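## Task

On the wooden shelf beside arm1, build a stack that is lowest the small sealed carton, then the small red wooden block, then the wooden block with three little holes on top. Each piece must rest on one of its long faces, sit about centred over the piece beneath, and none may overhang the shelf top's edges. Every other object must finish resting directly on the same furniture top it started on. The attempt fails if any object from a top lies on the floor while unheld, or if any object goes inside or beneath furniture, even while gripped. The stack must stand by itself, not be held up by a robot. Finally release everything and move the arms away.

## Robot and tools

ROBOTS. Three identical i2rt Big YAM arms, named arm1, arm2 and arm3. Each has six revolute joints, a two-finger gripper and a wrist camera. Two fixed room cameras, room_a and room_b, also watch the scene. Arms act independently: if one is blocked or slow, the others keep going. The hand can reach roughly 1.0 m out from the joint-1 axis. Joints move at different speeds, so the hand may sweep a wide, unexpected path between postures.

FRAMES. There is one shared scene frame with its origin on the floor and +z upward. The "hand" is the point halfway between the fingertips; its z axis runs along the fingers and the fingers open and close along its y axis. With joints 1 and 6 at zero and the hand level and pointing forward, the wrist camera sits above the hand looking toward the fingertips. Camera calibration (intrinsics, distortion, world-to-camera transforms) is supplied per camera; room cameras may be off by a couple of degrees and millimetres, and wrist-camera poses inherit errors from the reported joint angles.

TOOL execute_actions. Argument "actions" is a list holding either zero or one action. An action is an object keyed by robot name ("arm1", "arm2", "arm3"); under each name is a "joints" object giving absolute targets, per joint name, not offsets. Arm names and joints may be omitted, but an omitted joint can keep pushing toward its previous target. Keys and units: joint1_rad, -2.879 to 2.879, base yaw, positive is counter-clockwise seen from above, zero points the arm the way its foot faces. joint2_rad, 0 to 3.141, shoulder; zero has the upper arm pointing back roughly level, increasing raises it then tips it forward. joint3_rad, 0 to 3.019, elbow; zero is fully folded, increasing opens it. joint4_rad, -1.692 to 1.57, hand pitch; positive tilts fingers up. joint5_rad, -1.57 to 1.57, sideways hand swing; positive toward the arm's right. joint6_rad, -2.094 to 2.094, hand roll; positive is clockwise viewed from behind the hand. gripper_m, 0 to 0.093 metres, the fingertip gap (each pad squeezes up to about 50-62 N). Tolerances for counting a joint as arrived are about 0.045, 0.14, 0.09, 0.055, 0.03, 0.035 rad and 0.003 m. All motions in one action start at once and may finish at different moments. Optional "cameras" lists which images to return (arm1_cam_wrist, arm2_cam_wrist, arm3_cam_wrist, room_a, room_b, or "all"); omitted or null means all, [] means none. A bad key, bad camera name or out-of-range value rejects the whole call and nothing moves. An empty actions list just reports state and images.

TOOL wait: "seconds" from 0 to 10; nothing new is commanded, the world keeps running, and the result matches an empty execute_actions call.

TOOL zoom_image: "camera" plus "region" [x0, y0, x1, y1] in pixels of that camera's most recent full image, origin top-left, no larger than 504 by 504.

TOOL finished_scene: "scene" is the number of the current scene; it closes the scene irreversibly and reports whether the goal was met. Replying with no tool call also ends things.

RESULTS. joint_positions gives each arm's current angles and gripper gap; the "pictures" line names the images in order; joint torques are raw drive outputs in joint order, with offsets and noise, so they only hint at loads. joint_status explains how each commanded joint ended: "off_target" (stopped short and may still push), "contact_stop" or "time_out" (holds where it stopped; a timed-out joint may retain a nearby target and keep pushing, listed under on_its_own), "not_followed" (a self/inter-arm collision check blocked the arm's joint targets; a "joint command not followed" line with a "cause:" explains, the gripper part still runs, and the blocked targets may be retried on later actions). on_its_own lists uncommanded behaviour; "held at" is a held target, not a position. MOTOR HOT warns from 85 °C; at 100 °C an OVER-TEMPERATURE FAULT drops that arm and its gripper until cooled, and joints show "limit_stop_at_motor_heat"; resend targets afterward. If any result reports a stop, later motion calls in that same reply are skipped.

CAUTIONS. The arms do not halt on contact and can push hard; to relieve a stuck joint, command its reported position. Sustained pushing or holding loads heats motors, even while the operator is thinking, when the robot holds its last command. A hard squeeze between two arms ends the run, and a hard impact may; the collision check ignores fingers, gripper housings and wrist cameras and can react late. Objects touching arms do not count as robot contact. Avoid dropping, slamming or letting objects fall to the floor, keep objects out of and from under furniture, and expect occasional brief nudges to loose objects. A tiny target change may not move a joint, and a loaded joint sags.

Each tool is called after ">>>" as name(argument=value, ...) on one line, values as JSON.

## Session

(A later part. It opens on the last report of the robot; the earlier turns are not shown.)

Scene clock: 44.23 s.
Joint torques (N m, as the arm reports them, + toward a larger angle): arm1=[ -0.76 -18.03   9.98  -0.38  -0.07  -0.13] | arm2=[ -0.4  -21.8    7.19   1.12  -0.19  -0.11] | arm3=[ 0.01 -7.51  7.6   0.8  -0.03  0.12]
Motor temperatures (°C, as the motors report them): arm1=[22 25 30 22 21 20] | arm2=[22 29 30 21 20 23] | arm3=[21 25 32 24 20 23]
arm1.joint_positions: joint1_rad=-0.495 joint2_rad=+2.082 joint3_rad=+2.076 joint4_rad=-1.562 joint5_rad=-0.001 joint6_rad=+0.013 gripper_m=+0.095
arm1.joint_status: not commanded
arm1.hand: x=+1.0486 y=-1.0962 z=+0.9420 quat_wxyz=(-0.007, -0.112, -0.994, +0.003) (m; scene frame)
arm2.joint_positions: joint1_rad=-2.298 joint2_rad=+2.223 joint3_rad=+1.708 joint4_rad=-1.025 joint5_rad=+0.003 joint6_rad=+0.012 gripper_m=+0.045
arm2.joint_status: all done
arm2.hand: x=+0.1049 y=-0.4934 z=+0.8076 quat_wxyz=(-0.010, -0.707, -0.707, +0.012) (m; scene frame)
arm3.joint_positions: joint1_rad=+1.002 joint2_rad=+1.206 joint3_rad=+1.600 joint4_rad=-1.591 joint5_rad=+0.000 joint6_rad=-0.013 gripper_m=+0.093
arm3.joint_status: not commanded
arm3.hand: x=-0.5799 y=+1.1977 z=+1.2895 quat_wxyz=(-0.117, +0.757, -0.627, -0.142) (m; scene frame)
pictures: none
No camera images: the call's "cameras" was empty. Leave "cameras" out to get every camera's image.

>>> execute_actions(actions=[{"arm2":{"joints":{"gripper_m":0.093,"joint3_rad":1.72,"joint4_rad":-1.05}},"arm1":{"joints":{"joint1_rad":0.6,"joint2_rad":1.82,"joint3_rad":1.65,"joint4_rad":-1.4,"joint6_rad":0.585}}}], cameras=[])

>>> execute_actions(actions=[{"arm2":{"joints":{"joint2_rad":0.9,"joint3_rad":1.3,"joint4_rad":-1.6}}}], cameras=[])

>>> execute_actions(actions=[{"arm1":{"joints":{"joint1_rad":1.865}}}], cameras=["arm1_cam_wrist"])

>>> execute_actions(actions=[{"arm1":{"joints":{"joint2_rad":1.91,"joint3_rad":1.465,"joint4_rad":-1.12}}}], cameras=["arm1_cam_wrist"])

Scene clock: 48.97 s.
Joint torques (N m, as the arm reports them, + toward a larger angle): arm1=[ -0.52 -15.92   7.61   0.02   0.     0.19] | arm2=[ -0.38 -21.48   8.79   0.23  -0.18  -0.11] | arm3=[-0.05 -7.61  7.61  0.85 -0.03  0.12]
Motor temperatures (°C, as the motors report them): arm1=[22 25 30 22 21 20] | arm2=[22 29 30 21 20 23] | arm3=[21 25 32 24 20 23]
arm1.joint_positions: joint1_rad=+0.601 joint2_rad=+1.818 joint3_rad=+1.659 joint4_rad=-1.405 joint5_rad=-0.001 joint6_rad=+0.569 gripper_m=+0.095
arm1.joint_status: all done
arm1.hand: x=+0.7686 y=-0.5273 z=+0.9298 quat_wxyz=(-0.006, +0.157, -0.988, +0.002) (m; scene frame)
arm2.joint_positions: joint1_rad=-2.298 joint2_rad=+2.223 joint3_rad=+1.708 joint4_rad=-1.042 joint5_rad=+0.003 joint6_rad=+0.012 gripper_m=+0.093
arm2.joint_status: all done
arm2.hand: x=+0.1048 y=-0.4893 z=+0.8075 quat_wxyz=(-0.004, -0.707, -0.707, +0.006) (m; scene frame)
arm3.joint_positions: joint1_rad=+1.002 joint2_rad=+1.206 joint3_rad=+1.600 joint4_rad=-1.591 joint5_rad=+0.000 joint6_rad=-0.013 gripper_m=+0.093
arm3.joint_status: not commanded
arm3.hand: x=-0.5799 y=+1.1977 z=+1.2895 quat_wxyz=(-0.117, +0.757, -0.627, -0.142) (m; scene frame)
pictures: none
No camera images: the call's "cameras" was empty. Leave "cameras" out to get every camera's image.

Scene clock: 50.60 s.
Joint torques (N m, as the arm reports them, + toward a larger angle): arm1=[ -0.53 -15.77   7.6    0.01   0.01   0.18] | arm2=[-0.38 -3.3   8.92  0.84 -0.18 -0.11] | arm3=[-0.14 -7.59  7.59  0.82 -0.03  0.12]
Motor temperatures (°C, as the motors report them): arm1=[22 25 30 22 21 20] | arm2=[22 29 30 21 20 23] | arm3=[21 25 32 24 20 23]
arm1.joint_positions: joint1_rad=+0.601 joint2_rad=+1.818 joint3_rad=+1.659 joint4_rad=-1.405 joint5_rad=-0.001 joint6_rad=+0.570 gripper_m=+0.095
arm1.joint_status: not commanded
arm1.hand: x=+0.7686 y=-0.5273 z=+0.9298 quat_wxyz=(-0.006, +0.157, -0.988, +0.002) (m; scene frame)
arm2.joint_positions: joint1_rad=-2.298 joint2_rad=+0.896 joint3_rad=+1.300 joint4_rad=-1.593 joint5_rad=+0.003 joint6_rad=+0.012 gripper_m=+0.093
arm2.joint_status: all done
arm2.hand: x=+0.1004 y=-0.1289 z=+1.2418 quat_wxyz=(-0.135, -0.694, -0.694, +0.134) (m; scene frame)
arm3.joint_positions: joint1_rad=+1.002 joint2_rad=+1.206 joint3_rad=+1.600 joint4_rad=-1.591 joint5_rad=+0.000 joint6_rad=-0.013 gripper_m=+0.093
arm3.joint_status: not commanded
arm3.hand: x=-0.5799 y=+1.1977 z=+1.2895 quat_wxyz=(-0.117, +0.757, -0.627, -0.142) (m; scene frame)
pictures: none
No camera images: the call's "cameras" was empty. Leave "cameras" out to get every camera's image.

Scene clock: 52.33 s.
Joint torques (N m, as the arm reports them, + toward a larger angle): arm1=[ -0.26 -15.88   7.53  -0.02  -0.02   0.17] | arm2=[-0.41 -3.36  8.93  0.86 -0.17 -0.11] | arm3=[-0.13 -7.63  7.58  0.83 -0.02  0.11]
Motor temperatures (°C, as the motors report them): arm1=[22 25 29 22 21 20] | arm2=[22 29 30 21 20 23] | arm3=[21 25 32 24 20 23]
arm1.joint_positions: joint1_rad=+1.868 joint2_rad=+1.818 joint3_rad=+1.659 joint4_rad=-1.405 joint5_rad=+0.000 joint6_rad=+0.571 gripper_m=+0.095
arm1.joint_status: all done
arm1.hand: x=+0.1080 y=-0.4920 z=+0.9228 quat_wxyz=(-0.001, +0.710, -0.704, +0.003) (m; scene frame)
arm2.joint_positions: joint1_rad=-2.298 joint2_rad=+0.896 joint3_rad=+1.300 joint4_rad=-1.593 joint5_rad=+0.003 joint6_rad=+0.012 gripper_m=+0.093
arm2.joint_status: not commanded
arm2.hand: x=+0.1004 y=-0.1289 z=+1.2418 quat_wxyz=(-0.135, -0.694, -0.694, +0.134) (m; scene frame)
arm3.joint_positions: joint1_rad=+1.002 joint2_rad=+1.206 joint3_rad=+1.600 joint4_rad=-1.591 joint5_rad=+0.000 joint6_rad=-0.013 gripper_m=+0.093
arm3.joint_status: not commanded
arm3.hand: x=-0.5799 y=+1.1977 z=+1.2895 quat_wxyz=(-0.117, +0.757, -0.627, -0.142) (m; scene frame)
pictures: arm1_cam_wrist
camera_calibration (this result's frames):
arm1_cam_wrist: T_world_to_cam=[[0.999928, 0.0100904, 0.00653431, -0.108875], [0.00421968, -0.803581, 0.59518, -0.939724], [0.0112565, -0.59511, -0.803566, 0.566941], [0, 0, 0, 1]] pos_world=[0.106451, -0.416654, 1.01559]
Images, in order (width x height): arm1_cam_wrist 504x504.

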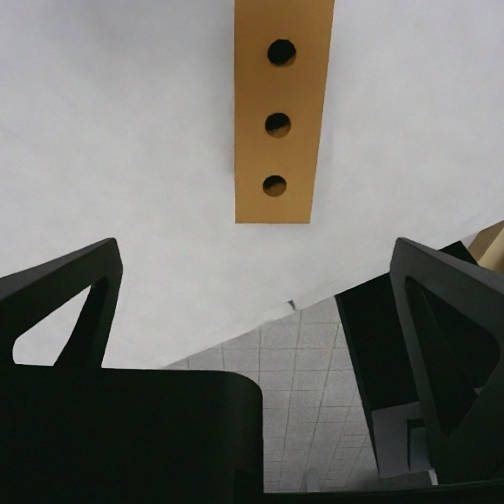

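Scene clock: 53.67 s.
Joint torques (N m, as the arm reports them, + toward a larger angle): arm1=[ -0.43 -15.33   7.62   0.19  -0.02   0.16] | arm2=[-0.37 -3.38  8.92  0.86 -0.17 -0.11] | arm3=[-0.09 -7.57  7.59  0.81 -0.03  0.12]
Motor temperatures (°C, as the motors report them): arm1=[22 25 29 22 21 20] | arm2=[22 28 30 21 20 23] | arm3=[21 25 32 24 20 23]
arm1.joint_positions: joint1_rad=+1.868 joint2_rad=+1.900 joint3_rad=+1.462 joint4_rad=-1.134 joint5_rad=+0.000 joint6_rad=+0.571 gripper_m=+0.095
arm1.joint_status: all done
arm1.hand: x=+0.1118 y=-0.4970 z=+0.8074 quat_wxyz=(-0.001, +0.710, -0.704, +0.007) (m; scene frame)
arm2.joint_positions: joint1_rad=-2.298 joint2_rad=+0.896 joint3_rad=+1.300 joint4_rad=-1.593 joint5_rad=+0.003 joint6_rad=+0.012 gripper_m=+0.093
arm2.joint_status: not commanded
arm2.hand: x=+0.1004 y=-0.1289 z=+1.2418 quat_wxyz=(-0.135, -0.694, -0.694, +0.134) (m; scene frame)
arm3.joint_positions: joint1_rad=+1.002 joint2_rad=+1.206 joint3_rad=+1.600 joint4_rad=-1.591 joint5_rad=+0.000 joint6_rad=-0.013 gripper_m=+0.093
arm3.joint_status: not commanded
arm3.hand: x=-0.5799 y=+1.1977 z=+1.2895 quat_wxyz=(-0.117, +0.757, -0.627, -0.142) (m; scene frame)
pictures: arm1_cam_wrist
camera_calibration (this result's frames):
arm1_cam_wrist: T_world_to_cam=[[0.999892, 0.0101122, 0.0106543, -0.115262], [0.00169175, -0.799768, 0.600307, -0.877012], [0.0145913, -0.600224, -0.799699, 0.465118], [0, 0, 0, 1]] pos_world=[0.109946, -0.421065, 0.899659]
Images, in order (width x height): arm1_cam_wrist 504x504.

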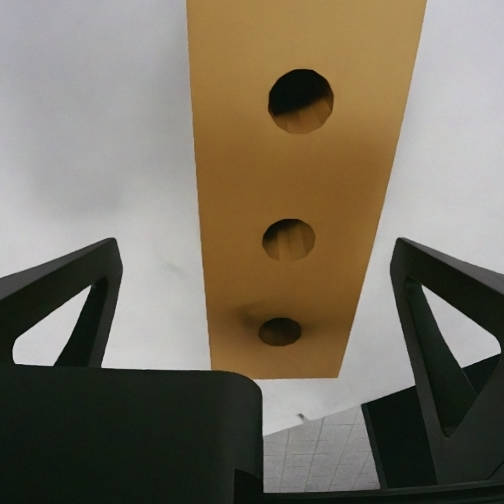

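>>> execute_actions(actions=[{"arm1":{"joints":{"gripper_m":0}}}], cameras=[])

>>> execute_actions(actions=[{"arm1":{"joints":{"joint2_rad":1.82,"joint3_rad":1.68,"joint4_rad":-1.4,"joint6_rad":-0.46}}}], cameras=[])

>>> execute_actions(actions=[{"arm1":{"joints":{"joint1_rad":-0.574}}}], cameras=[])

>>> execute_actions(actions=[{"arm1":{"joints":{"joint2_rad":1.98,"joint3_rad":1.52,"joint4_rad":-1.09}}}], cameras=["arm1_cam_wrist","room_a"])

>>> zoom_image(camera="room_a", region=[0, 200, 120, 300])

Scene clock: 58.73 s.
Joint torques (N m, as the arm reports them, + toward a larger angle): arm1=[ -0.47 -15.6    7.6    0.21  -0.05   0.16] | arm2=[-0.43 -3.41  8.93  0.85 -0.18 -0.11] | arm3=[ 0.11 -7.61  7.58  0.79 -0.04  0.12]
Motor temperatures (°C, as the motors report them): arm1=[22 25 29 22 21 20] | arm2=[22 27 30 21 20 23] | arm3=[21 24 32 24 20 23]
arm1.joint_positions: joint1_rad=+1.868 joint2_rad=+1.900 joint3_rad=+1.462 joint4_rad=-1.132 joint5_rad=+0.000 joint6_rad=+0.573 gripper_m=+0.045
arm1.joint_status: gripper_m off_target (ended at +0.045, target +0.000)
arm1.hand: x=+0.1117 y=-0.4966 z=+0.8073 quat_wxyz=(-0.001, +0.710, -0.704, +0.006) (m; scene frame)
arm2.joint_positions: joint1_rad=-2.298 joint2_rad=+0.896 joint3_rad=+1.300 joint4_rad=-1.593 joint5_rad=+0.003 joint6_rad=+0.012 gripper_m=+0.093
arm2.joint_status: not commanded
arm2.hand: x=+0.1004 y=-0.1289 z=+1.2418 quat_wxyz=(-0.135, -0.694, -0.694, +0.134) (m; scene frame)
arm3.joint_positions: joint1_rad=+1.002 joint2_rad=+1.206 joint3_rad=+1.600 joint4_rad=-1.591 joint5_rad=+0.000 joint6_rad=-0.013 gripper_m=+0.093
arm3.joint_status: not commanded
arm3.hand: x=-0.5799 y=+1.1977 z=+1.2895 quat_wxyz=(-0.117, +0.757, -0.627, -0.142) (m; scene frame)
pictures: none
No camera images: the call's "cameras" was empty. Leave "cameras" out to get every camera's image.

Scene clock: 60.63 s.
Joint torques (N m, as the arm reports them, + toward a larger angle): arm1=[ -0.55 -16.18  11.2   -0.62  -0.15  -0.18] | arm2=[-0.44 -3.35  8.93  0.86 -0.18 -0.11] | arm3=[-0.04 -7.66  7.59  0.81 -0.03  0.12]
Motor temperatures (°C, as the motors report them): arm1=[22 25 29 22 21 20] | arm2=[22 27 30 21 20 23] | arm3=[21 24 32 24 20 23]
arm1.joint_positions: joint1_rad=+1.868 joint2_rad=+1.823 joint3_rad=+1.634 joint4_rad=-1.387 joint5_rad=+0.000 joint6_rad=-0.445 gripper_m=+0.045
arm1.joint_status: all done
arm1.hand: x=+0.1099 y=-0.4946 z=+0.9111 quat_wxyz=(+0.004, +0.963, -0.269, +0.008) (m; scene frame)
arm2.joint_positions: joint1_rad=-2.298 joint2_rad=+0.896 joint3_rad=+1.300 joint4_rad=-1.593 joint5_rad=+0.003 joint6_rad=+0.012 gripper_m=+0.093
arm2.joint_status: not commanded
arm2.hand: x=+0.1004 y=-0.1289 z=+1.2418 quat_wxyz=(-0.135, -0.694, -0.694, +0.134) (m; scene frame)
arm3.joint_positions: joint1_rad=+1.002 joint2_rad=+1.206 joint3_rad=+1.600 joint4_rad=-1.591 joint5_rad=+0.000 joint6_rad=-0.013 gripper_m=+0.093
arm3.joint_status: not commanded
arm3.hand: x=-0.5799 y=+1.1977 z=+1.2895 quat_wxyz=(-0.117, +0.757, -0.627, -0.142) (m; scene frame)
pictures: none
No camera images: the call's "cameras" was empty. Leave "cameras" out to get every camera's image.

Scene clock: 62.90 s.
Joint torques (N m, as the arm reports them, + toward a larger angle): arm1=[  0.1  -15.9   11.28  -0.56  -0.24  -0.12] | arm2=[-0.4  -3.45  8.93  0.84 -0.18 -0.11] | arm3=[-0.16 -7.64  7.61  0.8  -0.02  0.12]
Motor temperatures (°C, as the motors report them): arm1=[22 25 30 22 21 20] | arm2=[22 27 30 21 20 23] | arm3=[21 24 32 24 20 23]
arm1.joint_positions: joint1_rad=-0.580 joint2_rad=+1.823 joint3_rad=+1.634 joint4_rad=-1.387 joint5_rad=+0.002 joint6_rad=-0.448 gripper_m=+0.045
arm1.joint_status: all done
arm1.hand: x=+0.9458 y=-1.1232 z=+0.9243 quat_wxyz=(-0.002, +0.075, -0.997, +0.004) (m; scene frame)
arm2.joint_positions: joint1_rad=-2.298 joint2_rad=+0.896 joint3_rad=+1.300 joint4_rad=-1.593 joint5_rad=+0.003 joint6_rad=+0.012 gripper_m=+0.093
arm2.joint_status: not commanded
arm2.hand: x=+0.1004 y=-0.1289 z=+1.2418 quat_wxyz=(-0.135, -0.694, -0.694, +0.134) (m; scene frame)
arm3.joint_positions: joint1_rad=+1.002 joint2_rad=+1.206 joint3_rad=+1.600 joint4_rad=-1.591 joint5_rad=+0.000 joint6_rad=-0.013 gripper_m=+0.093
arm3.joint_status: not commanded
arm3.hand: x=-0.5799 y=+1.1977 z=+1.2895 quat_wxyz=(-0.117, +0.757, -0.627, -0.142) (m; scene frame)
pictures: none
No camera images: the call's "cameras" was empty. Leave "cameras" out to get every camera's image.

Scene clock: 64.00 s.
Joint torques (N m, as the arm reports them, + toward a larger angle): arm1=[  0.35 -17.88   8.3    0.26  -0.24  -0.12] | arm2=[-0.36 -3.35  8.92  0.86 -0.17 -0.11] | arm3=[-0.09 -7.61  7.59  0.85 -0.02  0.11]
Motor temperatures (°C, as the motors report them): arm1=[22 25 30 22 21 20] | arm2=[22 27 30 21 20 23] | arm3=[21 24 32 24 20 23]
arm1.joint_positions: joint1_rad=-0.580 joint2_rad=+1.999 joint3_rad=+1.505 joint4_rad=-1.105 joint5_rad=+0.002 joint6_rad=-0.448 gripper_m=+0.045
arm1.joint_status: all done
arm1.hand: x=+0.9606 y=-1.1284 z=+0.7819 quat_wxyz=(+0.009, +0.075, -0.997, +0.000) (m; scene frame)
arm2.joint_positions: joint1_rad=-2.298 joint2_rad=+0.896 joint3_rad=+1.300 joint4_rad=-1.593 joint5_rad=+0.003 joint6_rad=+0.012 gripper_m=+0.093
arm2.joint_status: not commanded
arm2.hand: x=+0.1004 y=-0.1289 z=+1.2418 quat_wxyz=(-0.135, -0.694, -0.694, +0.134) (m; scene frame)
arm3.joint_positions: joint1_rad=+1.002 joint2_rad=+1.206 joint3_rad=+1.600 joint4_rad=-1.591 joint5_rad=+0.000 joint6_rad=-0.013 gripper_m=+0.093
arm3.joint_status: not commanded
arm3.hand: x=-0.5799 y=+1.1977 z=+1.2895 quat_wxyz=(-0.117, +0.757, -0.627, -0.142) (m; scene frame)
pictures: arm1_cam_wrist, room_a
camera_calibration (this result's frames):
arm1_cam_wrist: T_world_to_cam=[[0.15122, -0.988499, -0.00145474, -1.2594], [-0.785478, -0.121055, 0.606935, 0.148704], [-0.600131, -0.0906379, -0.79475, 1.21507], [0, 0, 0, 1]] pos_world=[1.03645, -1.11679, 0.873592]
Images, in order (width x height): arm1_cam_wrist 504x504, room_a 504x504.

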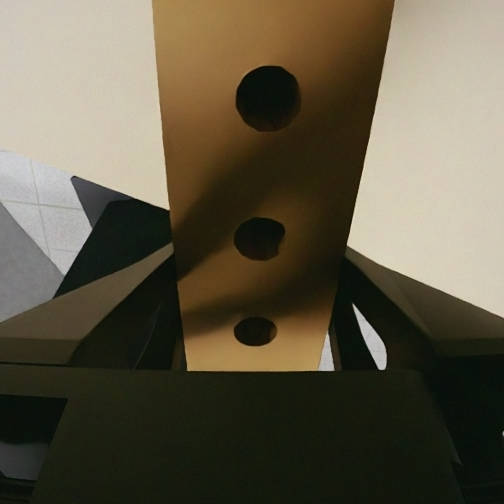

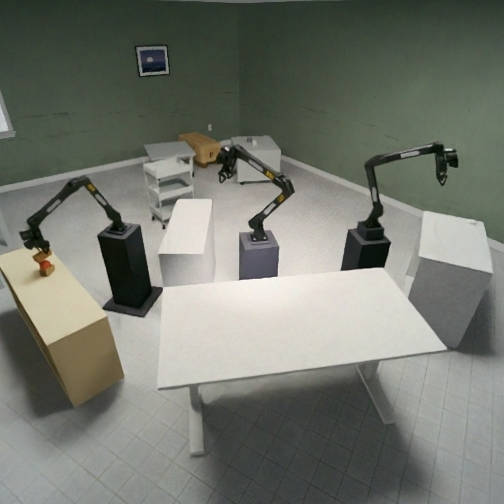

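Region (0, 200, 120, 300) of room_a's 504x504 image, scaled by 4.200, with more detail than that image has.

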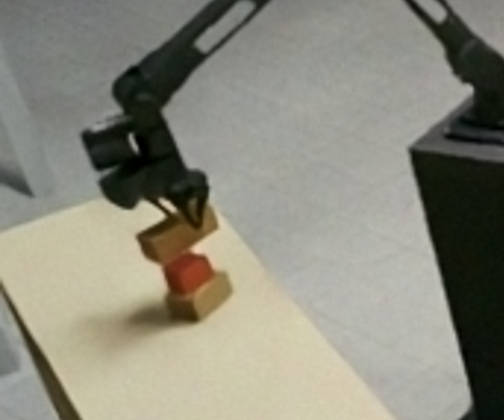

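>>> execute_actions(actions=[{"arm1":{"joints":{"joint1_rad":-0.565,"joint2_rad":2.05,"joint3_rad":1.485,"joint4_rad":-0.99}}}], cameras=["room_a"])

>>> zoom_image(camera="room_a", region=[0, 200, 120, 300])

Scene clock: 65.67 s.
Joint torques (N m, as the arm reports them, + toward a larger angle): arm1=[  1.04 -15.21   6.97   0.42  -0.24  -0.12] | arm2=[-0.44 -3.45  8.93  0.85 -0.18 -0.11] | arm3=[-0.09 -7.65  7.58  0.85 -0.03  0.12]
Motor temperatures (°C, as the motors report them): arm1=[22 25 30 22 21 20] | arm2=[22 27 30 21 20 23] | arm3=[21 24 32 24 20 23]
arm1.joint_positions: joint1_rad=-0.580 joint2_rad=+2.021 joint3_rad=+1.488 joint4_rad=-1.007 joint5_rad=+0.002 joint6_rad=-0.448 gripper_m=+0.045
arm1.joint_status: all done
arm1.hand: x=+0.9746 y=-1.1325 z=+0.7641 quat_wxyz=(-0.019, +0.076, -0.997, +0.011) (m; scene frame)
arm2.joint_positions: joint1_rad=-2.298 joint2_rad=+0.896 joint3_rad=+1.300 joint4_rad=-1.593 joint5_rad=+0.003 joint6_rad=+0.012 gripper_m=+0.093
arm2.joint_status: not commanded
arm2.hand: x=+0.1004 y=-0.1289 z=+1.2418 quat_wxyz=(-0.135, -0.694, -0.694, +0.134) (m; scene frame)
arm3.joint_positions: joint1_rad=+1.002 joint2_rad=+1.206 joint3_rad=+1.600 joint4_rad=-1.591 joint5_rad=+0.000 joint6_rad=-0.013 gripper_m=+0.093
arm3.joint_status: not commanded
arm3.hand: x=-0.5799 y=+1.1977 z=+1.2895 quat_wxyz=(-0.117, +0.757, -0.627, -0.142) (m; scene frame)
pictures: room_a
Images, in order (width x height): room_a 504x504.

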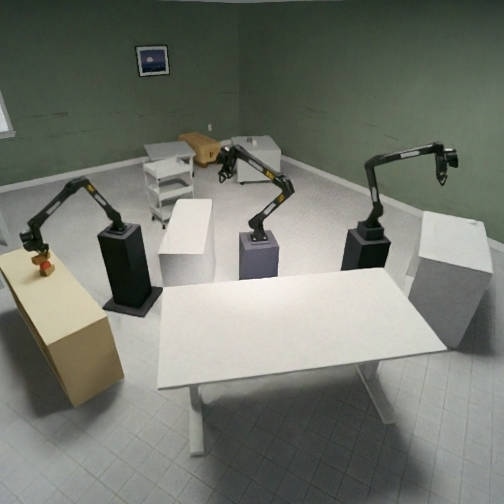

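Region (0, 200, 120, 300) of room_a's 504x504 image, scaled by 4.200, with more detail than that image has.

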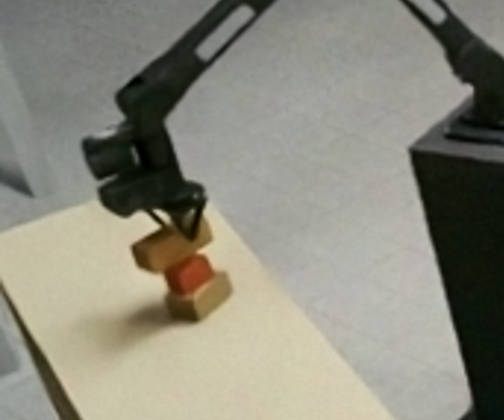

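Likely friction; nudge.

>>> execute_actions(actions=[{"arm1":{"joints":{"joint1_rad":-0.55,"joint2_rad":2.075}}}], cameras=["room_a"])

>>> zoom_image(camera="room_a", region=[0, 200, 120, 300])

Scene clock: 67.33 s.
Joint torques (N m, as the arm reports them, + toward a larger angle): arm1=[  0.46 -15.12   6.89   0.34  -0.26  -0.12] | arm2=[-0.41 -3.33  8.93  0.86 -0.18 -0.11] | arm3=[-0.1  -7.54  7.57  0.85 -0.02  0.12]
Motor temperatures (°C, as the motors report them): arm1=[22 25 29 22 21 20] | arm2=[22 26 30 21 20 23] | arm3=[21 24 32 24 20 23]
arm1.joint_positions: joint1_rad=-0.560 joint2_rad=+2.044 joint3_rad=+1.488 joint4_rad=-1.005 joint5_rad=+0.003 joint6_rad=-0.448 gripper_m=+0.045
arm1.joint_status: all done
arm1.hand: x=+0.9755 y=-1.1207 z=+0.7510 quat_wxyz=(-0.009, +0.086, -0.996, +0.007) (m; scene frame)
arm2.joint_positions: joint1_rad=-2.298 joint2_rad=+0.896 joint3_rad=+1.300 joint4_rad=-1.593 joint5_rad=+0.003 joint6_rad=+0.012 gripper_m=+0.093
arm2.joint_status: not commanded
arm2.hand: x=+0.1004 y=-0.1289 z=+1.2418 quat_wxyz=(-0.135, -0.694, -0.694, +0.134) (m; scene frame)
arm3.joint_positions: joint1_rad=+1.002 joint2_rad=+1.206 joint3_rad=+1.600 joint4_rad=-1.591 joint5_rad=+0.000 joint6_rad=-0.013 gripper_m=+0.093
arm3.joint_status: not commanded
arm3.hand: x=-0.5799 y=+1.1977 z=+1.2895 quat_wxyz=(-0.117, +0.757, -0.627, -0.142) (m; scene frame)
pictures: room_a
Images, in order (width x height): room_a 504x504.

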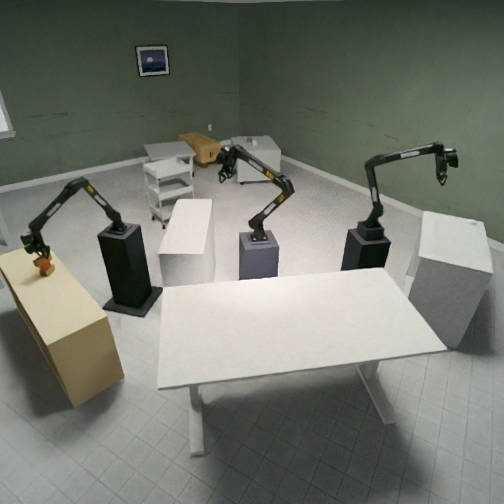

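Region (0, 200, 120, 300) of room_a's 504x504 image, scaled by 4.200, with more detail than that image has.

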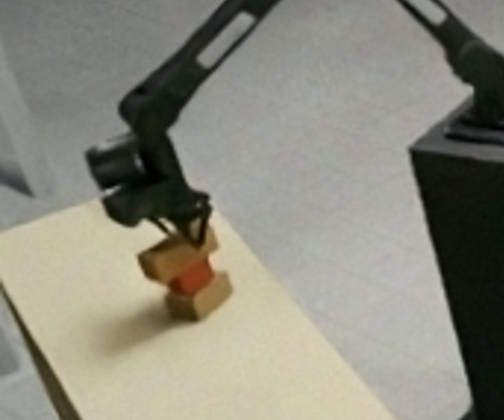

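>>> execute_actions(actions=[{"arm1":{"joints":{"gripper_m":0.093,"joint2_rad":2.045}}}], cameras=[])

>>> execute_actions(actions=[{"arm1":{"joints":{"joint2_rad":1.9,"joint3_rad":1.68,"joint4_rad":-1.32}}}], cameras=["room_a","arm1_cam_wrist"])

>>> zoom_image(camera="room_a", region=[0, 200, 120, 300])

Scene clock: 69.27 s.
Joint torques (N m, as the arm reports them, + toward a larger angle): arm1=[  0.58 -17.04   6.85   0.34  -0.27  -0.13] | arm2=[-0.39 -3.35  8.91  0.84 -0.18 -0.11] | arm3=[-0.05 -7.6   7.61  0.84 -0.03  0.13]
Motor temperatures (°C, as the motors report them): arm1=[22 25 29 22 21 20] | arm2=[22 26 30 21 20 23] | arm3=[21 24 32 24 20 23]
arm1.joint_positions: joint1_rad=-0.560 joint2_rad=+2.044 joint3_rad=+1.488 joint4_rad=-1.004 joint5_rad=+0.003 joint6_rad=-0.448 gripper_m=+0.093
arm1.joint_status: all done
arm1.hand: x=+0.9756 y=-1.1207 z=+0.7510 quat_wxyz=(-0.009, +0.086, -0.996, +0.007) (m; scene frame)
arm2.joint_positions: joint1_rad=-2.298 joint2_rad=+0.896 joint3_rad=+1.300 joint4_rad=-1.593 joint5_rad=+0.003 joint6_rad=+0.012 gripper_m=+0.093
arm2.joint_status: not commanded
arm2.hand: x=+0.1004 y=-0.1289 z=+1.2418 quat_wxyz=(-0.135, -0.694, -0.694, +0.134) (m; scene frame)
arm3.joint_positions: joint1_rad=+1.002 joint2_rad=+1.206 joint3_rad=+1.600 joint4_rad=-1.591 joint5_rad=+0.000 joint6_rad=-0.013 gripper_m=+0.093
arm3.joint_status: not commanded
arm3.hand: x=-0.5799 y=+1.1977 z=+1.2895 quat_wxyz=(-0.117, +0.757, -0.627, -0.142) (m; scene frame)
pictures: none
No camera images: the call's "cameras" was empty. Leave "cameras" out to get every camera's image.

Scene clock: 70.37 s.
Joint torques (N m, as the arm reports them, + toward a larger angle): arm1=[  0.58 -14.37   9.9   -0.48  -0.27  -0.11] | arm2=[-0.44 -3.39  8.93  0.86 -0.17 -0.11] | arm3=[-0.04 -7.56  7.6   0.83 -0.03  0.12]
Motor temperatures (°C, as the motors report them): arm1=[22 25 29 22 21 20] | arm2=[22 26 30 21 20 23] | arm3=[21 24 32 24 20 23]
arm1.joint_positions: joint1_rad=-0.560 joint2_rad=+1.869 joint3_rad=+1.656 joint4_rad=-1.306 joint5_rad=+0.003 joint6_rad=-0.448 gripper_m=+0.093
arm1.joint_status: all done
arm1.hand: x=+0.9761 y=-1.1201 z=+0.9082 quat_wxyz=(-0.028, +0.086, -0.996, +0.015) (m; scene frame)
arm2.joint_positions: joint1_rad=-2.298 joint2_rad=+0.896 joint3_rad=+1.300 joint4_rad=-1.593 joint5_rad=+0.003 joint6_rad=+0.012 gripper_m=+0.093
arm2.joint_status: not commanded
arm2.hand: x=+0.1004 y=-0.1289 z=+1.2418 quat_wxyz=(-0.135, -0.694, -0.694, +0.134) (m; scene frame)
arm3.joint_positions: joint1_rad=+1.002 joint2_rad=+1.206 joint3_rad=+1.600 joint4_rad=-1.591 joint5_rad=+0.000 joint6_rad=-0.013 gripper_m=+0.093
arm3.joint_status: not commanded
arm3.hand: x=-0.5799 y=+1.1977 z=+1.2895 quat_wxyz=(-0.117, +0.757, -0.627, -0.142) (m; scene frame)
pictures: arm1_cam_wrist, room_a
camera_calibration (this result's frames):
arm1_cam_wrist: T_world_to_cam=[[0.170996, -0.984679, 0.0341706, -1.30075], [-0.827047, -0.1246, 0.54815, 0.175194], [-0.535494, -0.121992, -0.835682, 1.2644], [0, 0, 0, 1]] pos_world=[1.0444, -1.10474, 1.00505]
Images, in order (width x height): arm1_cam_wrist 504x504, room_a 504x504.

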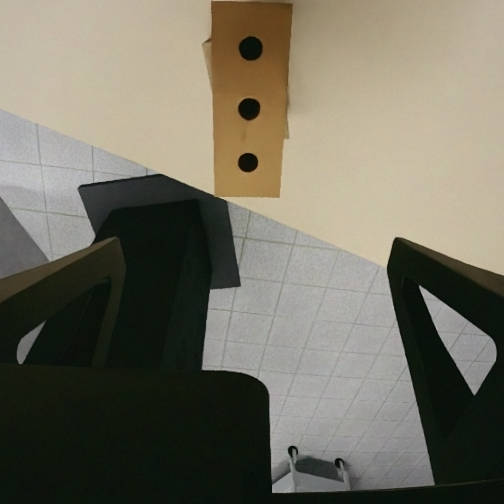

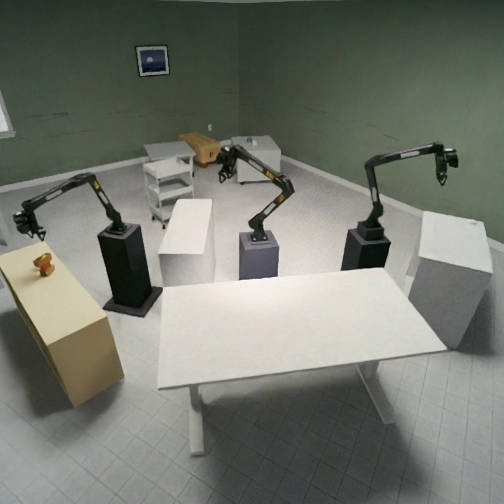

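Region (0, 200, 120, 300) of room_a's 504x504 image, scaled by 4.200, with more detail than that image has.

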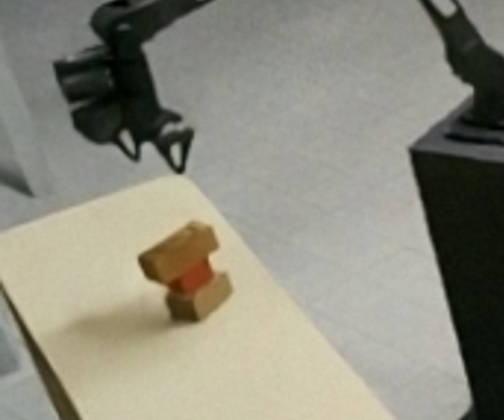

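>>> finished_scene(scene=2)

The scene is finished: the task was done.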